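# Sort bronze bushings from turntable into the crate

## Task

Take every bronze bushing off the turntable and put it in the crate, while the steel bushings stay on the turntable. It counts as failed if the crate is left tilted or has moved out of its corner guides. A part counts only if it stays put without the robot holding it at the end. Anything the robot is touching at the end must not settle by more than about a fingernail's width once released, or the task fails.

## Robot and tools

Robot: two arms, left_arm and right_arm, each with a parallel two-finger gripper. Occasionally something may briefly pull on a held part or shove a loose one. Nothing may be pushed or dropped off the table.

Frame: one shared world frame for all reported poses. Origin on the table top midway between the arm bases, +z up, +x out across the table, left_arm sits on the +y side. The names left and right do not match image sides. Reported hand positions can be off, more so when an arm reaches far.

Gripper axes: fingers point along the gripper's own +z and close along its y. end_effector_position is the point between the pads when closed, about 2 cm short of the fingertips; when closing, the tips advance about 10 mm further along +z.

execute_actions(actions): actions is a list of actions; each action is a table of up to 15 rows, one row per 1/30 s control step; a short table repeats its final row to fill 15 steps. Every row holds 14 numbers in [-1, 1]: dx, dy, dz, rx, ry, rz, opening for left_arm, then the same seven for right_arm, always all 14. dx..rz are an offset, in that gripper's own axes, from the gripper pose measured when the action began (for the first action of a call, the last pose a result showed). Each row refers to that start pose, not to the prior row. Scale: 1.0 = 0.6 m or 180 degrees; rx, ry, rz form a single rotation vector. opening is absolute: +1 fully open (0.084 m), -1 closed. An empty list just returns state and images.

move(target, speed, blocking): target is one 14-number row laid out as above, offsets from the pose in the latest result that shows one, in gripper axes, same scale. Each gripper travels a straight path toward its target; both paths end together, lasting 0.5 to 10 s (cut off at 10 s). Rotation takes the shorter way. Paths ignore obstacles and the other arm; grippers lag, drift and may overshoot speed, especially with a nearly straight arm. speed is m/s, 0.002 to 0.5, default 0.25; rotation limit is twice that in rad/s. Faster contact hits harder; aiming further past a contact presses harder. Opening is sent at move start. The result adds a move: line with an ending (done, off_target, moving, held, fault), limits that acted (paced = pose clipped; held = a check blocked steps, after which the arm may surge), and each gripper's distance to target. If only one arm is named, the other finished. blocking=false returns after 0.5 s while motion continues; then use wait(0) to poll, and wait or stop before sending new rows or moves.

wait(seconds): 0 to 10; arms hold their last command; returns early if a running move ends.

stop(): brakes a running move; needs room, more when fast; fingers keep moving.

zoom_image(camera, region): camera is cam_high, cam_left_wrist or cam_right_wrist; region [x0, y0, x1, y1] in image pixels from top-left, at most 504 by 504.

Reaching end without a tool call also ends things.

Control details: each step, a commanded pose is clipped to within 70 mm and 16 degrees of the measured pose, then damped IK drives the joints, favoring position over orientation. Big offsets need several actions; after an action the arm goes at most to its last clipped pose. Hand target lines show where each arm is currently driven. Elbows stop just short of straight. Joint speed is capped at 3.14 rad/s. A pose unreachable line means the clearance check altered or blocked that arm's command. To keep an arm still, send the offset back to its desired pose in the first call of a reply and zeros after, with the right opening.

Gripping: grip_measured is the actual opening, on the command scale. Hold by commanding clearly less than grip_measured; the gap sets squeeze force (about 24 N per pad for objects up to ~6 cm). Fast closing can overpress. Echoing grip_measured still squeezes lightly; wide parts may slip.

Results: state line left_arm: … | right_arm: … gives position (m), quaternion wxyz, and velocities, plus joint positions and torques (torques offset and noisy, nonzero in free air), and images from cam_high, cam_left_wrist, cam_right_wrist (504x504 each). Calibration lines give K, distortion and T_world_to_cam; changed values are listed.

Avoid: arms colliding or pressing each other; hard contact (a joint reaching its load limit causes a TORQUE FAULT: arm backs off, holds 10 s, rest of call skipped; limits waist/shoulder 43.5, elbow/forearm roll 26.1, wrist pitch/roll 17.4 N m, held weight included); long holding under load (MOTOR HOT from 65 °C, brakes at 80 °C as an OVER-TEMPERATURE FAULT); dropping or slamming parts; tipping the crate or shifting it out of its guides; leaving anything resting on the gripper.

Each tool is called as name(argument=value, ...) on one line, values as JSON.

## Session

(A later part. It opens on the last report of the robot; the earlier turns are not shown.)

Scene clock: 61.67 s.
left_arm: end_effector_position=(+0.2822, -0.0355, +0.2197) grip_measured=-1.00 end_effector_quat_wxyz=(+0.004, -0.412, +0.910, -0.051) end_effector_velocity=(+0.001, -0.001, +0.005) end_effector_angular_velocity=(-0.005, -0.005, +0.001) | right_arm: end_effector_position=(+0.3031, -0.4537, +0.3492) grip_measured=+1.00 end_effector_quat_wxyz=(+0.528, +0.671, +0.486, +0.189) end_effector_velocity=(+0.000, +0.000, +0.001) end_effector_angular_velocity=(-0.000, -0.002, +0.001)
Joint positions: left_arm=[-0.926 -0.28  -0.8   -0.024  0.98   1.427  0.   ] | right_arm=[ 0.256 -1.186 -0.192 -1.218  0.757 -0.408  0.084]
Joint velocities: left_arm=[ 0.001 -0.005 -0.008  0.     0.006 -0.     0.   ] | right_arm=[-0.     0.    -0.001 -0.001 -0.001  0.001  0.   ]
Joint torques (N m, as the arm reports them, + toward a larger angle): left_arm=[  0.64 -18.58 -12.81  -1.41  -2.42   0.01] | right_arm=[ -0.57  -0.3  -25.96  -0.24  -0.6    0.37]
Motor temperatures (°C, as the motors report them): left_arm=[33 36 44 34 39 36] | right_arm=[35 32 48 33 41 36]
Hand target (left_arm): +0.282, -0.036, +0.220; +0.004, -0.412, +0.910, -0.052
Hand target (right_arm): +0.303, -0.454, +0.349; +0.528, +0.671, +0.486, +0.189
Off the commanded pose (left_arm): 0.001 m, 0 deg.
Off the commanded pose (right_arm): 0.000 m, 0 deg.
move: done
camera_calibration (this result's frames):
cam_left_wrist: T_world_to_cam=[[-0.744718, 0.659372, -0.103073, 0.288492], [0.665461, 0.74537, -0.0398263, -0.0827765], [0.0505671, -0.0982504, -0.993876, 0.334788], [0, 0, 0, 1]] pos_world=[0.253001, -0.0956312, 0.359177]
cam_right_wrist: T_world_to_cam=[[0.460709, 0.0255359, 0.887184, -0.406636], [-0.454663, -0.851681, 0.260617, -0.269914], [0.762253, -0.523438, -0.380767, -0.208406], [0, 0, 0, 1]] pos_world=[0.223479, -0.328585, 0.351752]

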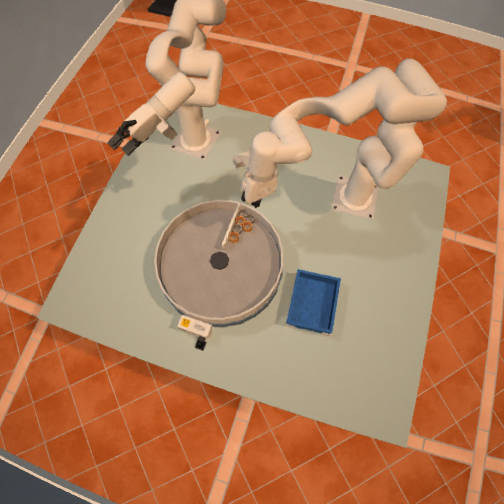

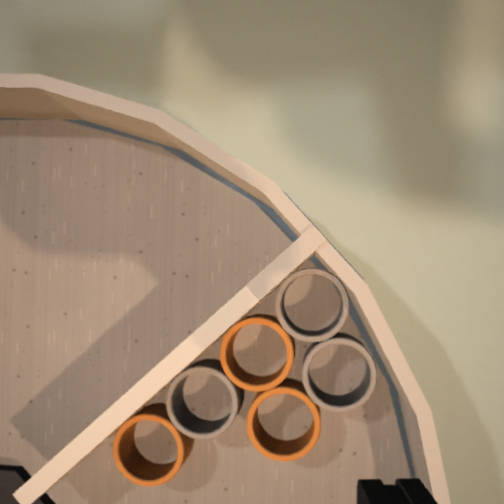

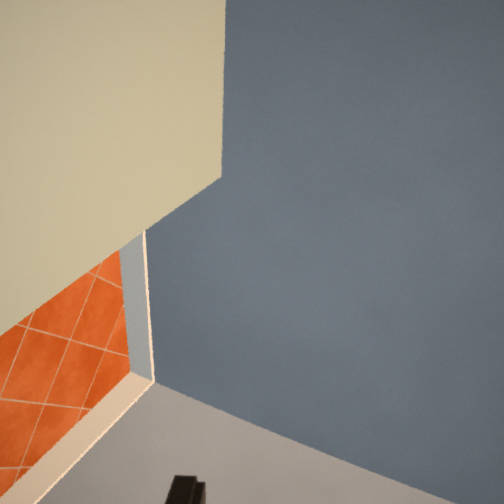

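move(target=[-0.02,0.005,0.17,0,0,0,-0.4,0,0,0,0,0,0,1])

move(target=[0,0,0.08,0,0,0,-0.4,0,0,0,0,0,0,1], speed=0.08)

move(target=[0,0,0,0,0,0,-1,0,0,0,0,0,0,1])

move(target=[0,0,-0.2,0,0,0,-1,0,0,0,0,0,0,1])

Scene clock: 71.53 s.
left_arm: end_effector_position=(+0.2929, -0.0342, +0.1181) grip_measured=-0.42 end_effector_quat_wxyz=(+0.004, -0.412, +0.910, -0.052) end_effector_velocity=(-0.001, +0.002, -0.004) end_effector_angular_velocity=(+0.006, +0.005, +0.001) | right_arm: end_effector_position=(+0.3031, -0.4537, +0.3492) grip_measured=+1.00 end_effector_quat_wxyz=(+0.528, +0.671, +0.486, +0.189) end_effector_velocity=(-0.000, -0.000, +0.000) end_effector_angular_velocity=(-0.001, -0.001, +0.000)
Joint positions: left_arm=[-0.906 -0.099 -0.661 -0.037  0.66   1.463  0.026] | right_arm=[ 0.256 -1.186 -0.192 -1.218  0.757 -0.408  0.084]
Joint velocities: left_arm=[ 0.     0.007  0.004 -0.001 -0.003  0.    -0.   ] | right_arm=[-0.    -0.001  0.    -0.002 -0.     0.     0.   ]
Joint torques (N m, as the arm reports them, + toward a larger angle): left_arm=[  0.07 -22.2  -11.07  -1.48  -2.45   0.12] | right_arm=[ -0.87  -0.49 -26.12  -0.26  -0.53   0.32]
Motor temperatures (°C, as the motors report them): left_arm=[33 36 45 34 39 36] | right_arm=[35 32 49 33 41 36]
Hand target (left_arm): +0.293, -0.034, +0.118; +0.003, -0.412, +0.910, -0.051
Hand target (right_arm): +0.303, -0.454, +0.349; +0.528, +0.671, +0.486, +0.189
Off the commanded pose (left_arm): 0.001 m, 0 deg.
Off the commanded pose (right_arm): 0.000 m, 0 deg.
move: done
camera_calibration (this result's frames):
cam_left_wrist: T_world_to_cam=[[-0.744377, 0.659605, -0.10404, 0.285155], [0.665813, 0.745031, -0.0402689, -0.0949546], [0.0509516, -0.0992466, -0.993758, 0.233228], [0, 0, 0, 1]] pos_world=[0.263601, -0.0941984, 0.257616]
cam_right_wrist: T_world_to_cam=[[0.460709, 0.025536, 0.887184, -0.406636], [-0.454662, -0.851681, 0.260617, -0.269914], [0.762253, -0.523438, -0.380767, -0.208406], [0, 0, 0, 1]] pos_world=[0.223479, -0.328585, 0.351752]

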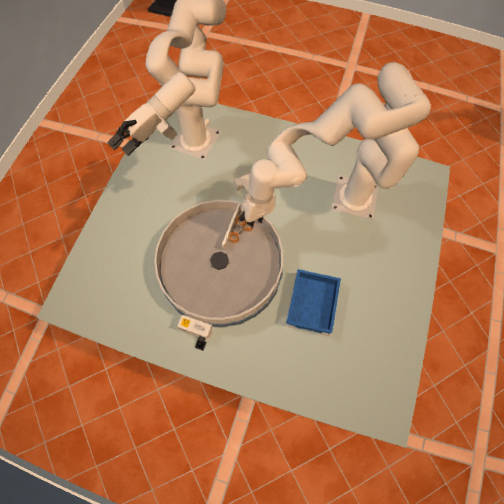

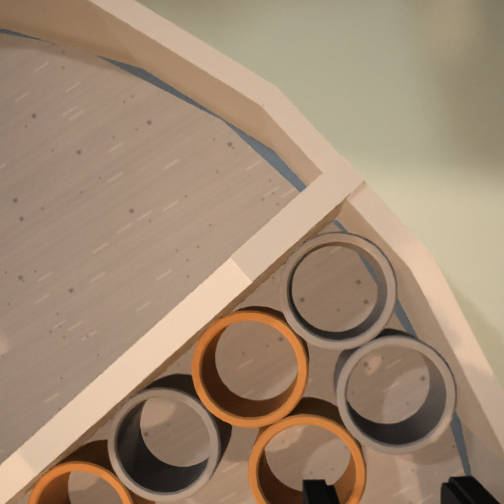

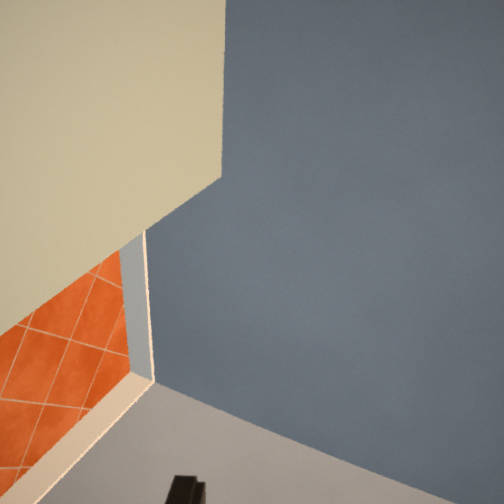

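Scene clock: 72.53 s.
left_arm: end_effector_position=(+0.3118, -0.0492, +0.0929) grip_measured=-0.40 end_effector_quat_wxyz=(+0.012, -0.417, +0.906, -0.079) end_effector_velocity=(-0.001, +0.000, -0.000) end_effector_angular_velocity=(+0.001, +0.002, -0.000) | right_arm: end_effector_position=(+0.3031, -0.4537, +0.3492) grip_measured=+1.00 end_effector_quat_wxyz=(+0.528, +0.671, +0.486, +0.189) end_effector_velocity=(+0.000, +0.000, +0.000) end_effector_angular_velocity=(-0.000, -0.001, +0.001)
Joint positions: left_arm=[-0.898  0.005 -0.67  -0.045  0.507  1.469  0.027] | right_arm=[ 0.256 -1.186 -0.192 -1.218  0.757 -0.408  0.084]
Joint velocities: left_arm=[-0.    -0.     0.    -0.002  0.002  0.002 -0.   ] | right_arm=[ 0.     0.    -0.001 -0.    -0.001 -0.     0.   ]
Joint torques (N m, as the arm reports them, + toward a larger angle): left_arm=[-18.71  16.4    6.59  -4.15   4.95  -0.32] | right_arm=[ -0.74  -0.53 -25.83  -0.17  -0.48   0.25]
Motor temperatures (°C, as the motors report them): left_arm=[33 36 45 34 39 36] | right_arm=[35 32 49 33 41 36]
Hand target (left_arm): +0.295, -0.038, +0.071; +0.004, -0.412, +0.910, -0.051
Hand target (right_arm): +0.303, -0.454, +0.349; +0.528, +0.671, +0.486, +0.189
Off the commanded pose (left_arm): 0.030 m, 3 deg.
Off the commanded pose (right_arm): 0.000 m, 0 deg.
move: off_target (left_arm)
camera_calibration (this result's frames):
cam_left_wrist: T_world_to_cam=[[-0.747081, 0.645143, -0.160188, 0.311866], [0.658633, 0.750982, -0.047201, -0.0942574], [0.0898469, -0.140768, -0.985957, 0.190929], [0, 0, 0, 1]] pos_world=[0.277915, -0.103536, 0.233756]
cam_right_wrist: T_world_to_cam=[[0.460709, 0.025536, 0.887184, -0.406636], [-0.454663, -0.851681, 0.260617, -0.269914], [0.762253, -0.523438, -0.380766, -0.208406], [0, 0, 0, 1]] pos_world=[0.223479, -0.328585, 0.351752]

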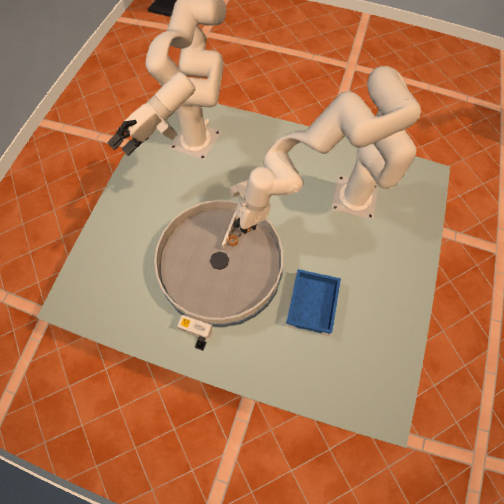

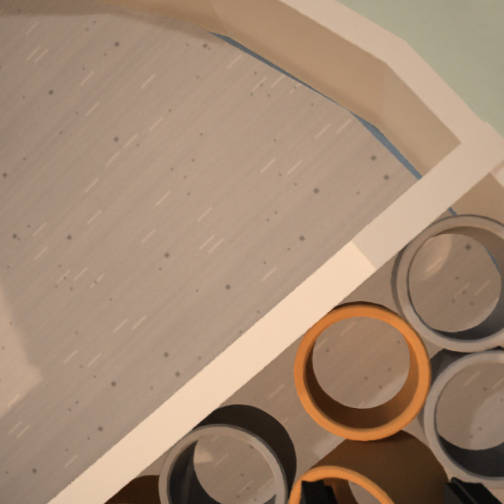

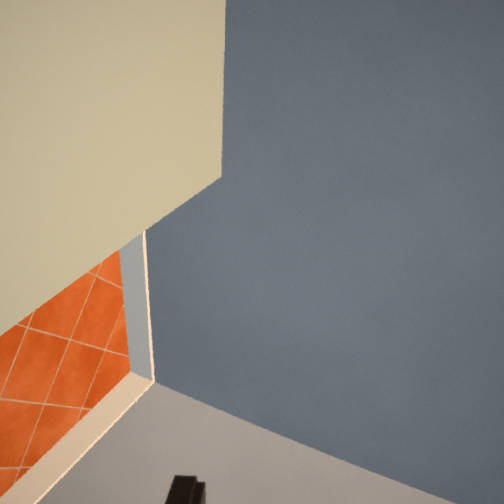

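Scene clock: 73.03 s.
left_arm: end_effector_position=(+0.3131, -0.0496, +0.0947) grip_measured=-0.41 end_effector_quat_wxyz=(+0.013, -0.417, +0.905, -0.080) end_effector_velocity=(+0.000, +0.000, -0.000) end_effector_angular_velocity=(-0.001, -0.002, -0.001) | right_arm: end_effector_position=(+0.3031, -0.4537, +0.3492) grip_measured=+1.00 end_effector_quat_wxyz=(+0.528, +0.671, +0.486, +0.189) end_effector_velocity=(-0.000, +0.000, -0.000) end_effector_angular_velocity=(+0.001, +0.000, +0.000)
Joint positions: left_arm=[-0.896  0.003 -0.672 -0.045  0.508  1.47   0.026] | right_arm=[ 0.256 -1.186 -0.192 -1.218  0.757 -0.408  0.084]
Joint velocities: left_arm=[-0.    -0.     0.002  0.001 -0.004 -0.     0.   ] | right_arm=[ 0.    -0.     0.     0.001 -0.    -0.001  0.   ]
Joint torques (N m, as the arm reports them, + toward a larger angle): left_arm=[-11.52  -1.62  -1.91  -3.09   0.86  -0.3 ] | right_arm=[ -0.49  -0.56 -26.04  -0.36  -0.42   0.21]
Motor temperatures (°C, as the motors report them): left_arm=[33 36 45 34 39 36] | right_arm=[35 32 49 33 41 36]
Hand target (left_arm): +0.312, -0.049, +0.093; +0.012, -0.417, +0.906, -0.079
Hand target (right_arm): +0.303, -0.454, +0.349; +0.528, +0.671, +0.486, +0.189
Off the commanded pose (left_arm): 0.002 m, 0 deg.
Off the commanded pose (right_arm): 0.000 m, 0 deg.
move: done
camera_calibration (this result's frames):
cam_left_wrist: T_world_to_cam=[[-0.747765, 0.643486, -0.163627, 0.313798], [0.657514, 0.751929, -0.0477256, -0.0942772], [0.092325, -0.143274, -0.985367, 0.191485], [0, 0, 0, 1]] pos_world=[0.278957, -0.1036, 0.235529]
cam_right_wrist: T_world_to_cam=[[0.460709, 0.0255361, 0.887184, -0.406636], [-0.454663, -0.851681, 0.260617, -0.269914], [0.762253, -0.523438, -0.380766, -0.208406], [0, 0, 0, 1]] pos_world=[0.223479, -0.328585, 0.351752]

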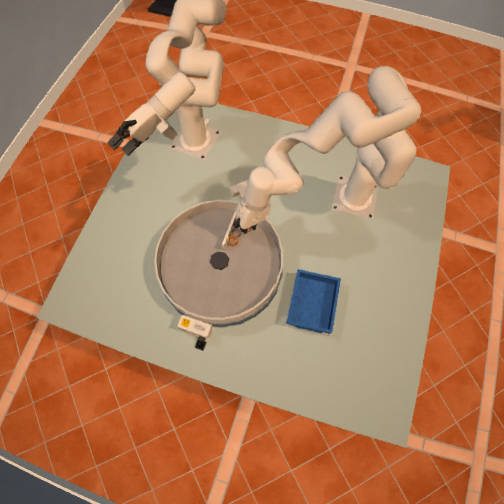

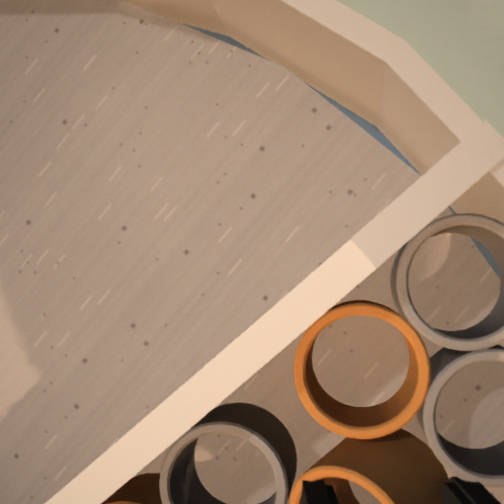

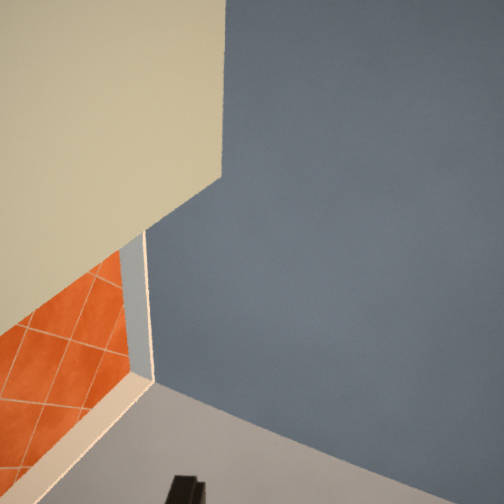

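Scene clock: 74.07 s.
left_arm: end_effector_position=(+0.3021, -0.0328, +0.2121) grip_measured=-1.00 end_effector_quat_wxyz=(+0.013, -0.417, +0.905, -0.080) end_effector_velocity=(+0.001, -0.000, +0.005) end_effector_angular_velocity=(-0.006, -0.005, +0.001) | right_arm: end_effector_position=(+0.3031, -0.4537, +0.3492) grip_measured=+1.00 end_effector_quat_wxyz=(+0.528, +0.671, +0.486, +0.189) end_effector_velocity=(-0.000, +0.000, +0.001) end_effector_angular_velocity=(+0.000, -0.001, +0.001)
Joint positions: left_arm=[-0.885 -0.277 -0.761 -0.03   0.879  1.46   0.   ] | right_arm=[ 0.256 -1.186 -0.192 -1.218  0.757 -0.408  0.084]
Joint velocities: left_arm=[ 0.002 -0.007 -0.007 -0.     0.007  0.001  0.   ] | right_arm=[-0.    -0.001 -0.001  0.    -0.001 -0.001  0.   ]
Joint torques (N m, as the arm reports them, + toward a larger angle): left_arm=[  0.47 -19.51 -12.09  -1.36  -2.35   0.03] | right_arm=[ -0.53  -0.06 -25.8   -0.34  -0.61   0.19]
Motor temperatures (°C, as the motors report them): left_arm=[33 36 45 34 39 36] | right_arm=[35 32 49 33 41 36]
Hand target (left_arm): +0.302, -0.033, +0.213; +0.013, -0.417, +0.905, -0.080
Hand target (right_arm): +0.303, -0.454, +0.349; +0.528, +0.671, +0.486, +0.189
Off the commanded pose (left_arm): 0.001 m, 0 deg.
Off the commanded pose (right_arm): 0.000 m, 0 deg.
move: done
camera_calibration (this result's frames):
cam_left_wrist: T_world_to_cam=[[-0.748131, 0.643447, -0.162097, 0.313805], [0.657193, 0.75225, -0.0470921, -0.0940144], [0.0916362, -0.14176, -0.98565, 0.310945], [0, 0, 0, 1]] pos_world=[0.268059, -0.0871149, 0.352923]
cam_right_wrist: T_world_to_cam=[[0.460708, 0.0255362, 0.887184, -0.406636], [-0.454662, -0.851681, 0.260617, -0.269914], [0.762253, -0.523438, -0.380766, -0.208406], [0, 0, 0, 1]] pos_world=[0.223479, -0.328585, 0.351752]

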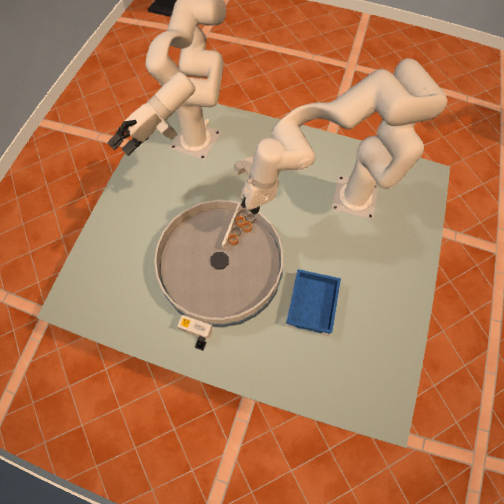

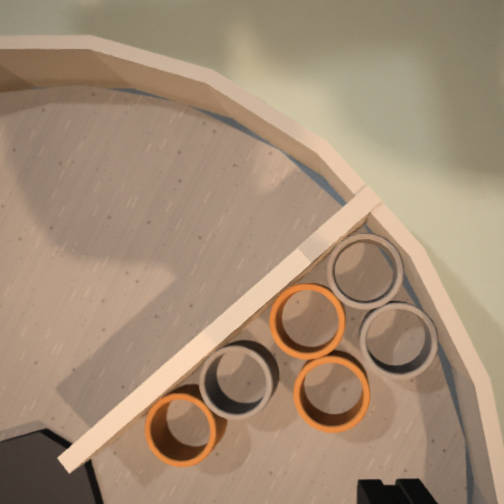

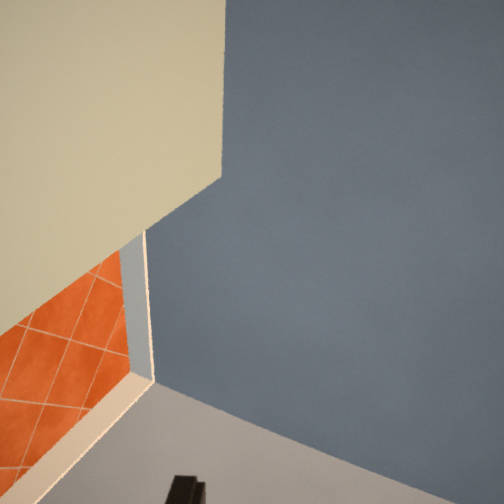

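move(target=[0.007,0.013,0.15,0,0,0,0.3,0,0,0,0,0,0,1])

move(target=[0,0,0.085,0,0,0,0.3,0,0,0,0,0,0,1], speed=0.08)

move(target=[0,0,0,0,0,0,-1,0,0,0,0,0,0,1])

move(target=[0,0,-0.2,0,0,0,-1,0,0,0,0,0,0,1])

Scene clock: 86.03 s.
left_arm: end_effector_position=(+0.3016, -0.0435, +0.1228) grip_measured=+0.29 end_effector_quat_wxyz=(+0.013, -0.417, +0.905, -0.080) end_effector_velocity=(-0.001, +0.001, -0.003) end_effector_angular_velocity=(+0.003, +0.004, +0.000) | right_arm: end_effector_position=(+0.3031, -0.4537, +0.3492) grip_measured=+1.00 end_effector_quat_wxyz=(+0.528, +0.671, +0.486, +0.189) end_effector_velocity=(+0.000, +0.000, +0.000) end_effector_angular_velocity=(-0.001, -0.001, +0.001)
Joint positions: left_arm=[-0.906 -0.101 -0.653 -0.036  0.593  1.45   0.056] | right_arm=[ 0.256 -1.186 -0.192 -1.218  0.757 -0.408  0.084]
Joint velocities: left_arm=[-0.     0.006  0.002 -0.001 -0.003  0.     0.   ] | right_arm=[ 0.    -0.     0.    -0.001 -0.001 -0.     0.   ]
Joint torques (N m, as the arm reports them, + toward a larger angle): left_arm=[  0.24 -21.77 -11.48  -1.44  -2.47   0.04] | right_arm=[ -0.68  -0.62 -25.9   -0.26  -0.61   0.28]
Motor temperatures (°C, as the motors report them): left_arm=[33 36 46 34 39 36] | right_arm=[35 32 49 33 41 36]
Hand target (left_arm): +0.301, -0.043, +0.122; +0.013, -0.417, +0.905, -0.080
Hand target (right_arm): +0.303, -0.454, +0.349; +0.528, +0.671, +0.486, +0.189
Off the commanded pose (left_arm): 0.001 m, 0 deg.
Off the commanded pose (right_arm): 0.000 m, 0 deg.
move: done
camera_calibration (this result's frames):
cam_left_wrist: T_world_to_cam=[[-0.74786, 0.643523, -0.163047, 0.305884], [0.65745, 0.751996, -0.047555, -0.0899685], [0.092008, -0.14276, -0.985472, 0.221302], [0, 0, 0, 1]] pos_world=[0.267546, -0.0975942, 0.263682]
cam_right_wrist: T_world_to_cam=[[0.460708, 0.0255364, 0.887184, -0.406636], [-0.454662, -0.851681, 0.260617, -0.269915], [0.762253, -0.523438, -0.380766, -0.208406], [0, 0, 0, 1]] pos_world=[0.223479, -0.328585, 0.351752]

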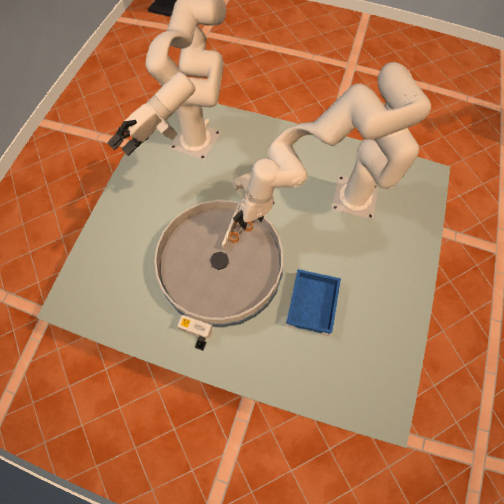

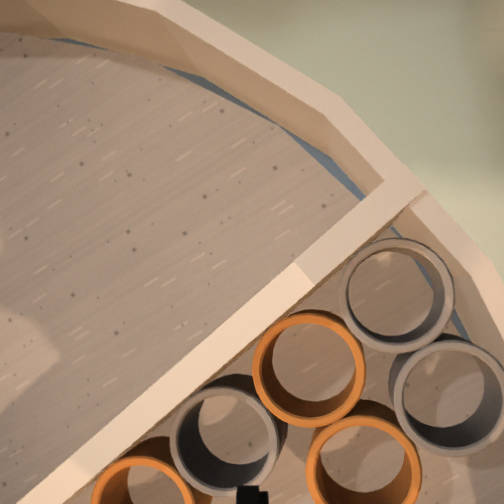

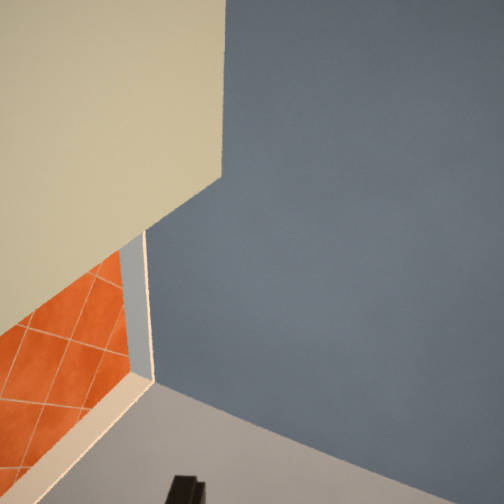

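Scene clock: 87.10 s.
left_arm: end_effector_position=(+0.3183, -0.0536, +0.0872) grip_measured=+0.31 end_effector_quat_wxyz=(+0.019, -0.422, +0.901, -0.097) end_effector_velocity=(+0.002, -0.001, +0.001) end_effector_angular_velocity=(-0.001, +0.003, +0.007) | right_arm: end_effector_position=(+0.3031, -0.4537, +0.3492) grip_measured=+1.00 end_effector_quat_wxyz=(+0.528, +0.671, +0.486, +0.189) end_effector_velocity=(-0.000, -0.000, -0.000) end_effector_angular_velocity=(+0.001, +0.001, -0.001)
Joint positions: left_arm=[-0.895  0.027 -0.658 -0.046  0.434  1.459  0.057] | right_arm=[ 0.256 -1.186 -0.192 -1.218  0.757 -0.408  0.084]
Joint velocities: left_arm=[ 0.003  0.005 -0.01  -0.004  0.006 -0.001  0.   ] | right_arm=[0.    0.    0.    0.001 0.001 0.    0.   ]
Joint torques (N m, as the arm reports them, + toward a larger angle): left_arm=[-19.53  12.55   2.2   -4.22   2.48  -0.63] | right_arm=[ -0.47  -0.61 -26.    -0.2   -0.47   0.22]
Motor temperatures (°C, as the motors report them): left_arm=[33 36 45 34 39 36] | right_arm=[35 32 49 33 41 36]
Hand target (left_arm): +0.306, -0.050, +0.073; +0.013, -0.417, +0.905, -0.080
Hand target (right_arm): +0.303, -0.454, +0.349; +0.528, +0.671, +0.486, +0.189
Off the commanded pose (left_arm): 0.019 m, 2 deg.
Off the commanded pose (right_arm): 0.000 m, 0 deg.
move: off_target (left_arm)
camera_calibration (this result's frames):
cam_left_wrist: T_world_to_cam=[[-0.752173, 0.628538, -0.197927, 0.32266], [0.648379, 0.75954, -0.0520068, -0.0913455], [0.117645, -0.16745, -0.978836, 0.173166], [0, 0, 0, 1]] pos_world=[0.28155, -0.104427, 0.228614]
cam_right_wrist: T_world_to_cam=[[0.460708, 0.0255364, 0.887184, -0.406636], [-0.454662, -0.851681, 0.260617, -0.269914], [0.762253, -0.523438, -0.380766, -0.208406], [0, 0, 0, 1]] pos_world=[0.223479, -0.328585, 0.351752]

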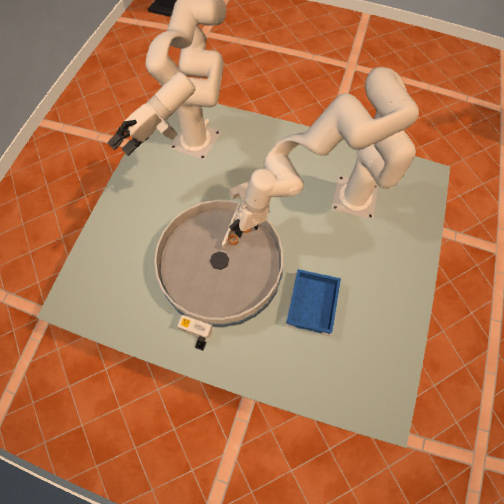

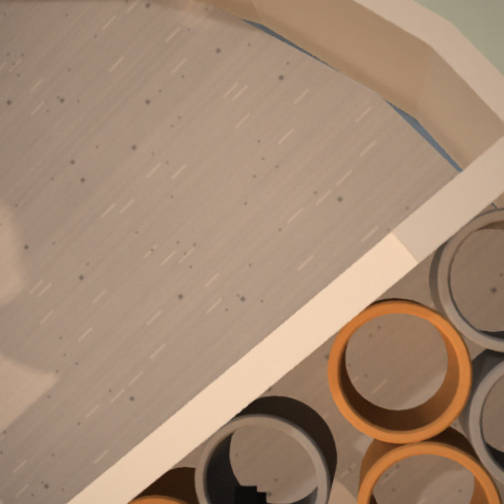

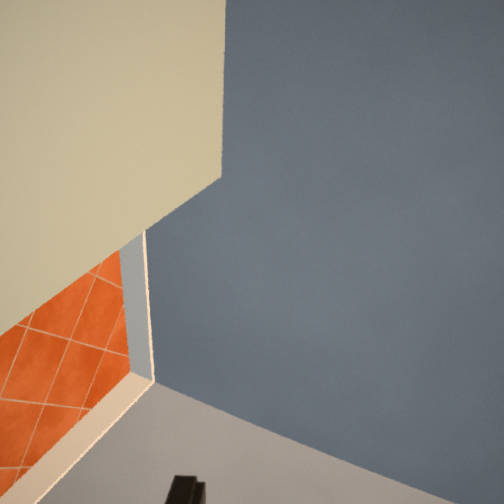

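Scene clock: 87.67 s.
left_arm: end_effector_position=(+0.3209, -0.0583, +0.0933) grip_measured=-0.29 end_effector_quat_wxyz=(+0.020, -0.422, +0.901, -0.104) end_effector_velocity=(-0.001, +0.002, +0.000) end_effector_angular_velocity=(+0.005, -0.002, -0.009) | right_arm: end_effector_position=(+0.3031, -0.4537, +0.3492) grip_measured=+1.00 end_effector_quat_wxyz=(+0.528, +0.671, +0.486, +0.189) end_effector_velocity=(+0.000, +0.000, -0.000) end_effector_angular_velocity=(-0.000, +0.001, +0.000)
Joint positions: left_arm=[-0.898  0.022 -0.667 -0.047  0.434  1.459  0.031] | right_arm=[ 0.256 -1.186 -0.192 -1.218  0.757 -0.408  0.084]
Joint velocities: left_arm=[ 0.001 -0.007  0.006  0.006  0.003  0.004 -0.   ] | right_arm=[ 0.     0.    -0.     0.001  0.    -0.001  0.   ]
Joint torques (N m, as the arm reports them, + toward a larger angle): left_arm=[-3.84  1.75  0.53 -1.37  2.69  0.29] | right_arm=[ -0.81  -0.43 -26.02  -0.02  -0.7    0.36]
Motor temperatures (°C, as the motors report them): left_arm=[33 36 45 34 39 36] | right_arm=[35 32 49 33 41 36]
Hand target (left_arm): +0.318, -0.054, +0.087; +0.019, -0.422, +0.901, -0.097
Hand target (right_arm): +0.303, -0.454, +0.349; +0.528, +0.671, +0.486, +0.189
Off the commanded pose (left_arm): 0.008 m, 1 deg.
Off the commanded pose (right_arm): 0.000 m, 0 deg.
move: off_target (left_arm)
camera_calibration (this result's frames):
cam_left_wrist: T_world_to_cam=[[-0.74966, 0.627021, -0.211788, 0.32916], [0.649674, 0.758235, -0.0547969, -0.0893814], [0.126226, -0.178672, -0.975778, 0.174391], [0, 0, 0, 1]] pos_world=[0.282814, -0.107459, 0.234981]
cam_right_wrist: T_world_to_cam=[[0.460708, 0.0255362, 0.887184, -0.406636], [-0.454662, -0.851681, 0.260617, -0.269914], [0.762253, -0.523438, -0.380766, -0.208406], [0, 0, 0, 1]] pos_world=[0.223479, -0.328585, 0.351752]

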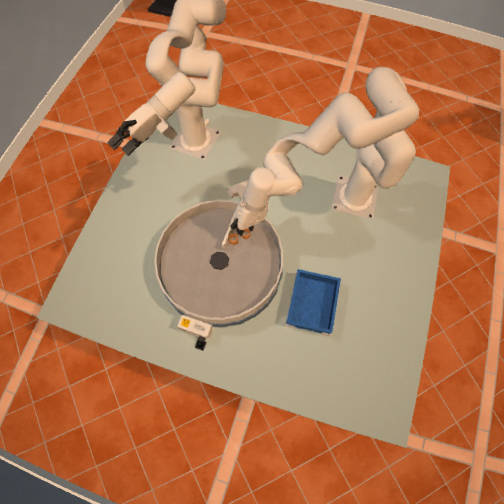

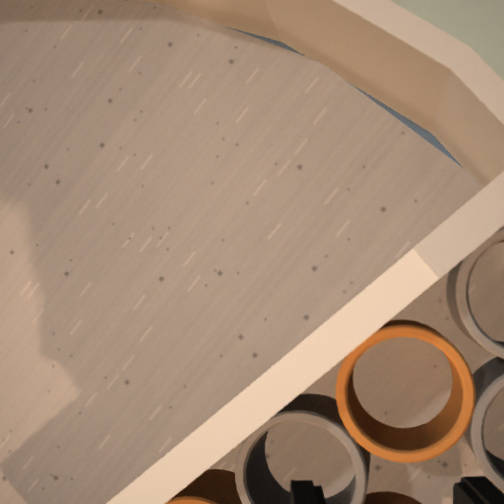

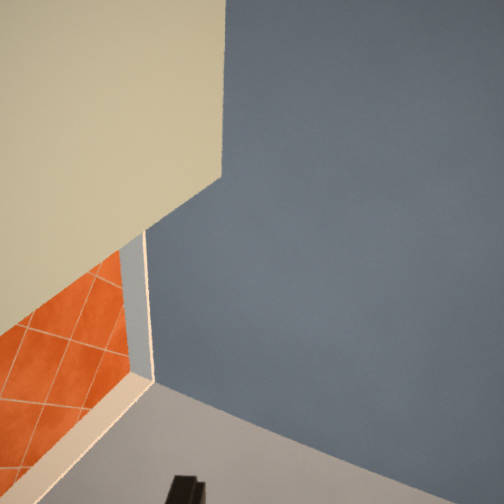

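Scene clock: 88.70 s.
left_arm: end_effector_position=(+0.3058, -0.0373, +0.2096) grip_measured=-0.29 end_effector_quat_wxyz=(+0.020, -0.422, +0.901, -0.103) end_effector_velocity=(+0.001, -0.001, +0.006) end_effector_angular_velocity=(-0.007, -0.007, +0.000) | right_arm: end_effector_position=(+0.3031, -0.4537, +0.3492) grip_measured=+1.00 end_effector_quat_wxyz=(+0.528, +0.671, +0.486, +0.189) end_effector_velocity=(+0.000, +0.000, -0.000) end_effector_angular_velocity=(-0.001, +0.000, +0.001)
Joint positions: left_arm=[-0.887 -0.288 -0.726 -0.03   0.805  1.447  0.031] | right_arm=[ 0.256 -1.186 -0.192 -1.218  0.757 -0.408  0.084]
Joint velocities: left_arm=[ 0.001 -0.008 -0.007  0.     0.005  0.    -0.   ] | right_arm=[ 0.    -0.     0.    -0.001 -0.001 -0.     0.   ]
Joint torques (N m, as the arm reports them, + toward a larger angle): left_arm=[  0.12 -18.95 -12.49  -1.41  -2.99   0.09] | right_arm=[ -0.76  -0.68 -25.99  -0.37  -0.5    0.18]
Motor temperatures (°C, as the motors report them): left_arm=[33 36 45 34 39 36] | right_arm=[35 32 49 33 41 36]
Hand target (left_arm): +0.306, -0.037, +0.211; +0.020, -0.422, +0.900, -0.104
Hand target (right_arm): +0.303, -0.454, +0.349; +0.528, +0.671, +0.486, +0.189
Off the commanded pose (left_arm): 0.001 m, 0 deg.
Off the commanded pose (right_arm): 0.000 m, 0 deg.
move: done
camera_calibration (this result's frames):
cam_left_wrist: T_world_to_cam=[[-0.750072, 0.627042, -0.210261, 0.32916], [0.649327, 0.75858, -0.0541265, -0.0891347], [0.12556, -0.177127, -0.976146, 0.293861], [0, 0, 0, 1]] pos_world=[0.267874, -0.0867308, 0.351237]
cam_right_wrist: T_world_to_cam=[[0.460708, 0.0255362, 0.887184, -0.406636], [-0.454662, -0.851681, 0.260617, -0.269914], [0.762253, -0.523438, -0.380766, -0.208406], [0, 0, 0, 1]] pos_world=[0.223479, -0.328585, 0.351752]

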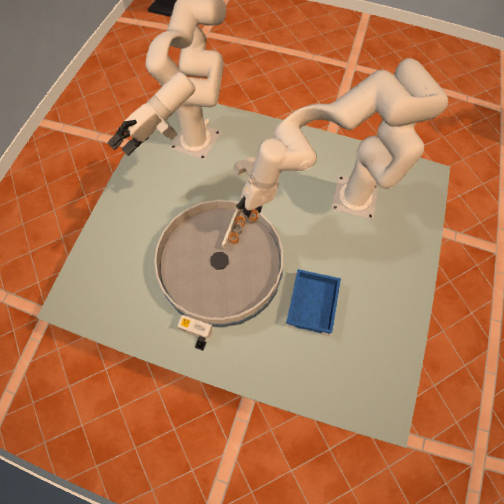

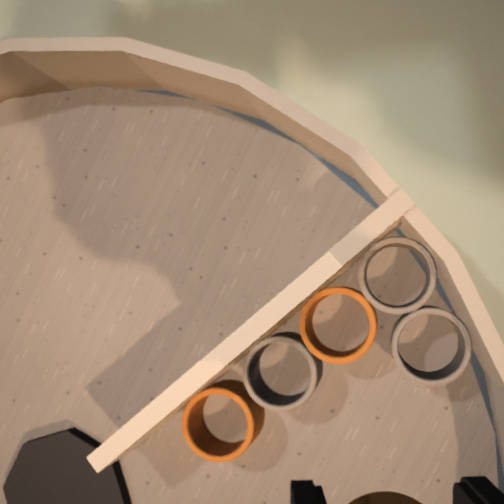

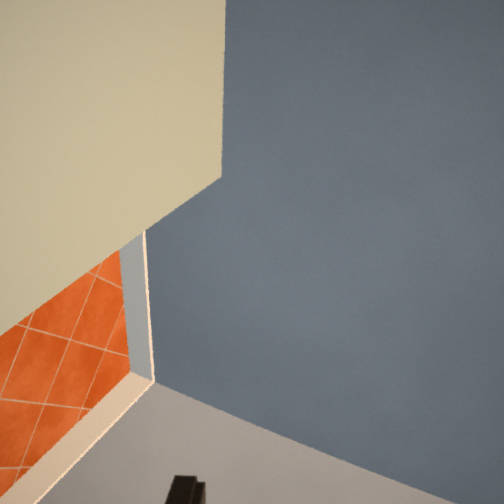

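move(target=[-0.56,0.11,0.013,-0.067,0,0,-1,0,0,0,0,0,0,1], speed=0.4)

move(target=[0,0,0,0,0,0,0.3,0,0,0,0,0,0,1])

Scene clock: 95.90 s.
left_arm: end_effector_position=(+0.4728, +0.2584, +0.1717) grip_measured=-0.29 end_effector_quat_wxyz=(-0.024, -0.421, +0.907, -0.008) end_effector_velocity=(+0.001, +0.001, -0.001) end_effector_angular_velocity=(+0.000, +0.003, -0.001) | right_arm: end_effector_position=(+0.3031, -0.4537, +0.3492) grip_measured=+1.00 end_effector_quat_wxyz=(+0.528, +0.671, +0.486, +0.189) end_effector_velocity=(+0.000, +0.000, +0.000) end_effector_angular_velocity=(+0.001, -0.002, -0.001)
Joint positions: left_arm=[-0.09   0.013 -0.997 -0.042  1.02   2.254  0.031] | right_arm=[ 0.256 -1.186 -0.192 -1.218  0.757 -0.408  0.084]
Joint velocities: left_arm=[ 0.003  0.008 -0.008  0.     0.003  0.003  0.   ] | right_arm=[-0.    -0.     0.    -0.001 -0.     0.002  0.   ]
Joint torques (N m, as the arm reports them, + toward a larger angle): left_arm=[  0.15 -26.47 -12.26  -1.    -1.87   0.35] | right_arm=[ -0.22  -0.26 -25.89  -0.2   -0.46   0.36]
Motor temperatures (°C, as the motors report them): left_arm=[33 36 46 34 39 36] | right_arm=[35 32 49 33 41 36]
Hand target (left_arm): +0.473, +0.259, +0.172; -0.024, -0.422, +0.906, -0.007
Hand target (right_arm): +0.303, -0.454, +0.349; +0.528, +0.671, +0.486, +0.189
Off the commanded pose (left_arm): 0.001 m, 0 deg.
Off the commanded pose (right_arm): 0.000 m, 0 deg.
move: done; limits=paced
camera_calibration (this result's frames):
cam_left_wrist: T_world_to_cam=[[-0.759927, 0.650008, -0.000916379, 0.223757], [0.649065, 0.758747, -0.0549366, -0.423721], [-0.0350139, -0.0423426, -0.998489, 0.333182], [0, 0, 0, 1]] pos_world=[0.456728, 0.190161, 0.309606]
cam_right_wrist: T_world_to_cam=[[0.460708, 0.0255362, 0.887184, -0.406636], [-0.454662, -0.851681, 0.260617, -0.269914], [0.762253, -0.523437, -0.380766, -0.208406], [0, 0, 0, 1]] pos_world=[0.223479, -0.328585, 0.351752]

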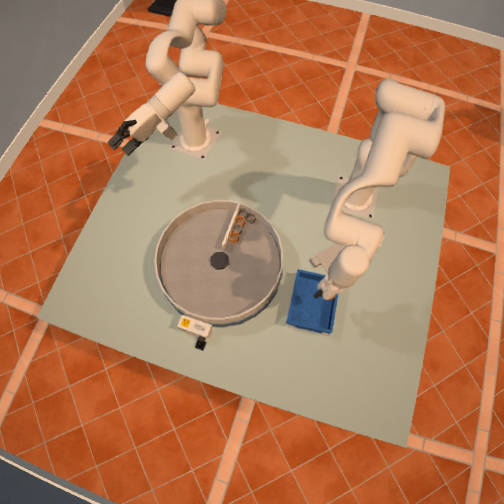

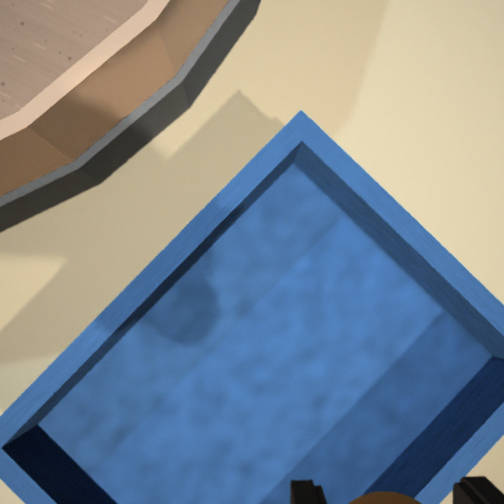

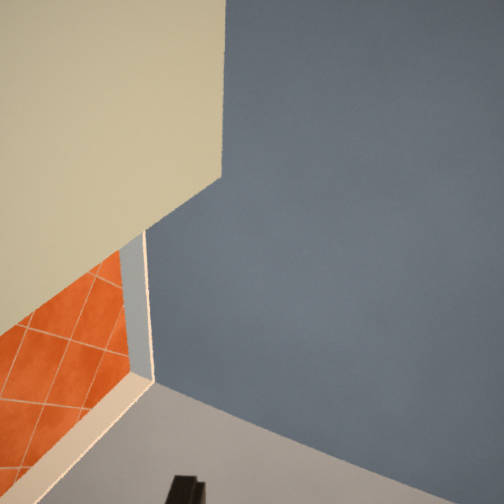

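Scene clock: 96.43 s.
left_arm: end_effector_position=(+0.4728, +0.2584, +0.1717) grip_measured=+0.29 end_effector_quat_wxyz=(-0.024, -0.421, +0.907, -0.008) end_effector_velocity=(-0.000, -0.000, -0.001) end_effector_angular_velocity=(+0.000, +0.001, -0.002) | right_arm: end_effector_position=(+0.3031, -0.4537, +0.3492) grip_measured=+1.00 end_effector_quat_wxyz=(+0.528, +0.671, +0.486, +0.189) end_effector_velocity=(+0.000, +0.000, +0.000) end_effector_angular_velocity=(+0.000, +0.000, +0.000)
Joint positions: left_arm=[-0.09   0.013 -0.997 -0.042  1.02   2.254  0.056] | right_arm=[ 0.256 -1.186 -0.192 -1.218  0.757 -0.408  0.084]
Joint velocities: left_arm=[-0.001  0.     0.001  0.    -0.     0.001  0.   ] | right_arm=[-0.  0. -0.  0. -0. -0.  0.]
Joint torques (N m, as the arm reports them, + toward a larger angle): left_arm=[  0.9  -26.08 -11.75  -1.33  -2.08  -0.13] | right_arm=[ -0.64  -0.27 -25.96  -0.31  -0.56   0.2 ]
Motor temperatures (°C, as the motors report them): left_arm=[33 36 46 34 39 36] | right_arm=[35 32 49 33 41 36]
Hand target (left_arm): +0.473, +0.258, +0.172; -0.024, -0.421, +0.907, -0.008
Hand target (right_arm): +0.303, -0.454, +0.349; +0.528, +0.671, +0.486, +0.189
Off the commanded pose (left_arm): 0.000 m, 0 deg.
Off the commanded pose (right_arm): 0.000 m, 0 deg.
move: done
camera_calibration (this result's frames):
cam_left_wrist: T_world_to_cam=[[-0.759914, 0.650023, -0.000952073, 0.223763], [0.649083, 0.758734, -0.0549087, -0.423725], [-0.0349696, -0.0423439, -0.998491, 0.333181], [0, 0, 0, 1]] pos_world=[0.456725, 0.190152, 0.309625]
cam_right_wrist: T_world_to_cam=[[0.460708, 0.0255363, 0.887184, -0.406636], [-0.454662, -0.851681, 0.260617, -0.269914], [0.762254, -0.523437, -0.380766, -0.208406], [0, 0, 0, 1]] pos_world=[0.223479, -0.328585, 0.351752]

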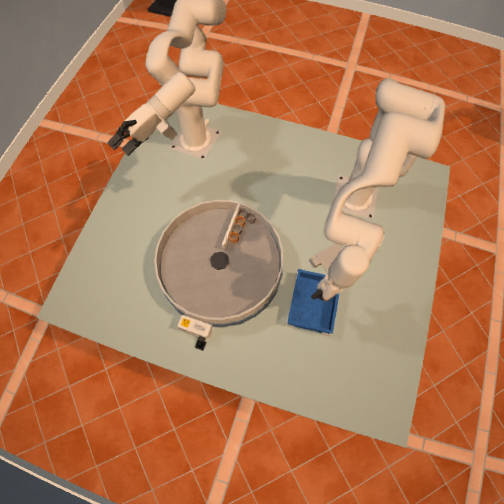

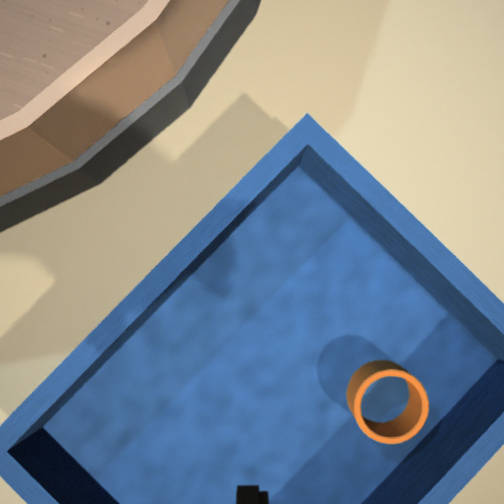

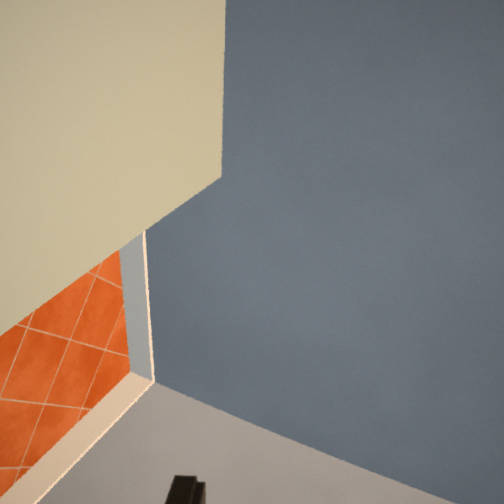

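move(target=[0.545,-0.105,-0.037,0,0,0,0.3,0,0,0,0,0,0,1], speed=0.4)

Scene clock: 106.73 s.
left_arm: end_effector_position=(+0.3116, -0.0303, +0.2102) grip_measured=+0.29 end_effector_quat_wxyz=(-0.024, -0.422, +0.906, -0.008) end_effector_velocity=(-0.002, -0.003, +0.000) end_effector_angular_velocity=(+0.001, +0.000, -0.004) | right_arm: end_effector_position=(+0.3031, -0.4537, +0.3492) grip_measured=+1.00 end_effector_quat_wxyz=(+0.528, +0.671, +0.486, +0.189) end_effector_velocity=(+0.000, +0.000, +0.000) end_effector_angular_velocity=(+0.001, -0.001, +0.001)
Joint positions: left_arm=[-0.85  -0.139 -0.936 -0.057  1.076  1.498  0.056] | right_arm=[ 0.256 -1.186 -0.192 -1.218  0.757 -0.408  0.084]
Joint velocities: left_arm=[-0.008  0.003 -0.005  0.001  0.003 -0.004  0.   ] | right_arm=[ 0.     0.    -0.001  0.    -0.001  0.     0.   ]
Joint torques (N m, as the arm reports them, + toward a larger angle): left_arm=[ -0.14 -22.47 -12.13  -1.06  -2.17   0.12] | right_arm=[ -0.49  -0.51 -26.17  -0.08  -0.59   0.28]
Motor temperatures (°C, as the motors report them): left_arm=[33 36 46 34 39 36] | right_arm=[35 32 49 33 41 36]
Hand target (left_arm): +0.311, -0.031, +0.210; -0.024, -0.421, +0.907, -0.008
Hand target (right_arm): +0.303, -0.454, +0.349; +0.528, +0.671, +0.486, +0.189
Off the commanded pose (left_arm): 0.001 m, 0 deg.
Off the commanded pose (right_arm): 0.000 m, 0 deg.
move: done; limits=paced
camera_calibration (this result's frames):
cam_left_wrist: T_world_to_cam=[[-0.760425, 0.649423, -0.00202885, 0.289308], [0.648523, 0.759199, -0.0550966, -0.097706], [-0.0342407, -0.0432126, -0.998479, 0.353425], [0, 0, 0, 1]] pos_world=[0.295463, -0.0984326, 0.348091]
cam_right_wrist: T_world_to_cam=[[0.460708, 0.0255363, 0.887184, -0.406636], [-0.454662, -0.851682, 0.260617, -0.269915], [0.762254, -0.523437, -0.380766, -0.208406], [0, 0, 0, 1]] pos_world=[0.223479, -0.328585, 0.351752]

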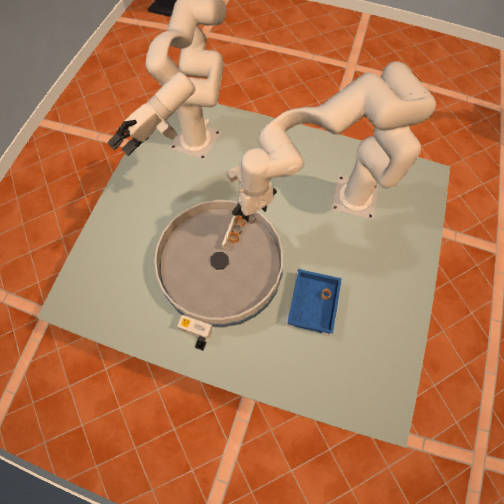

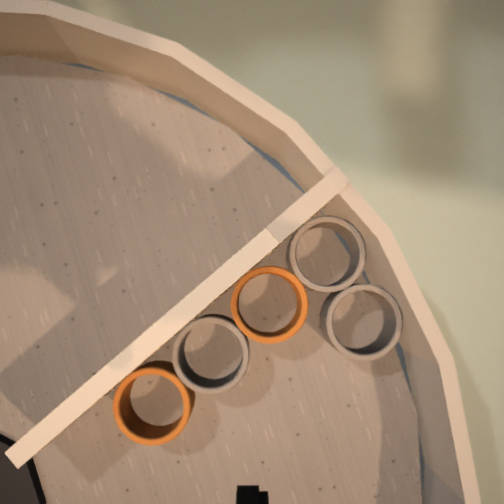

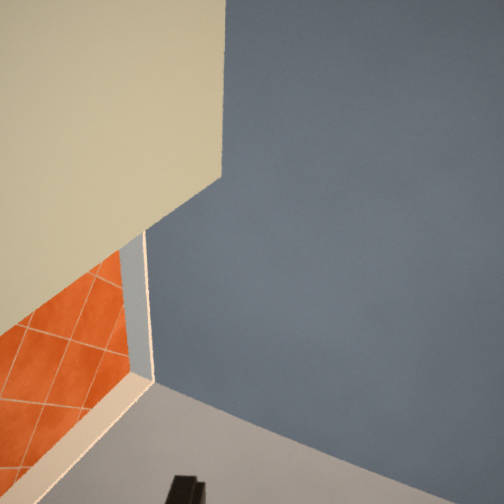

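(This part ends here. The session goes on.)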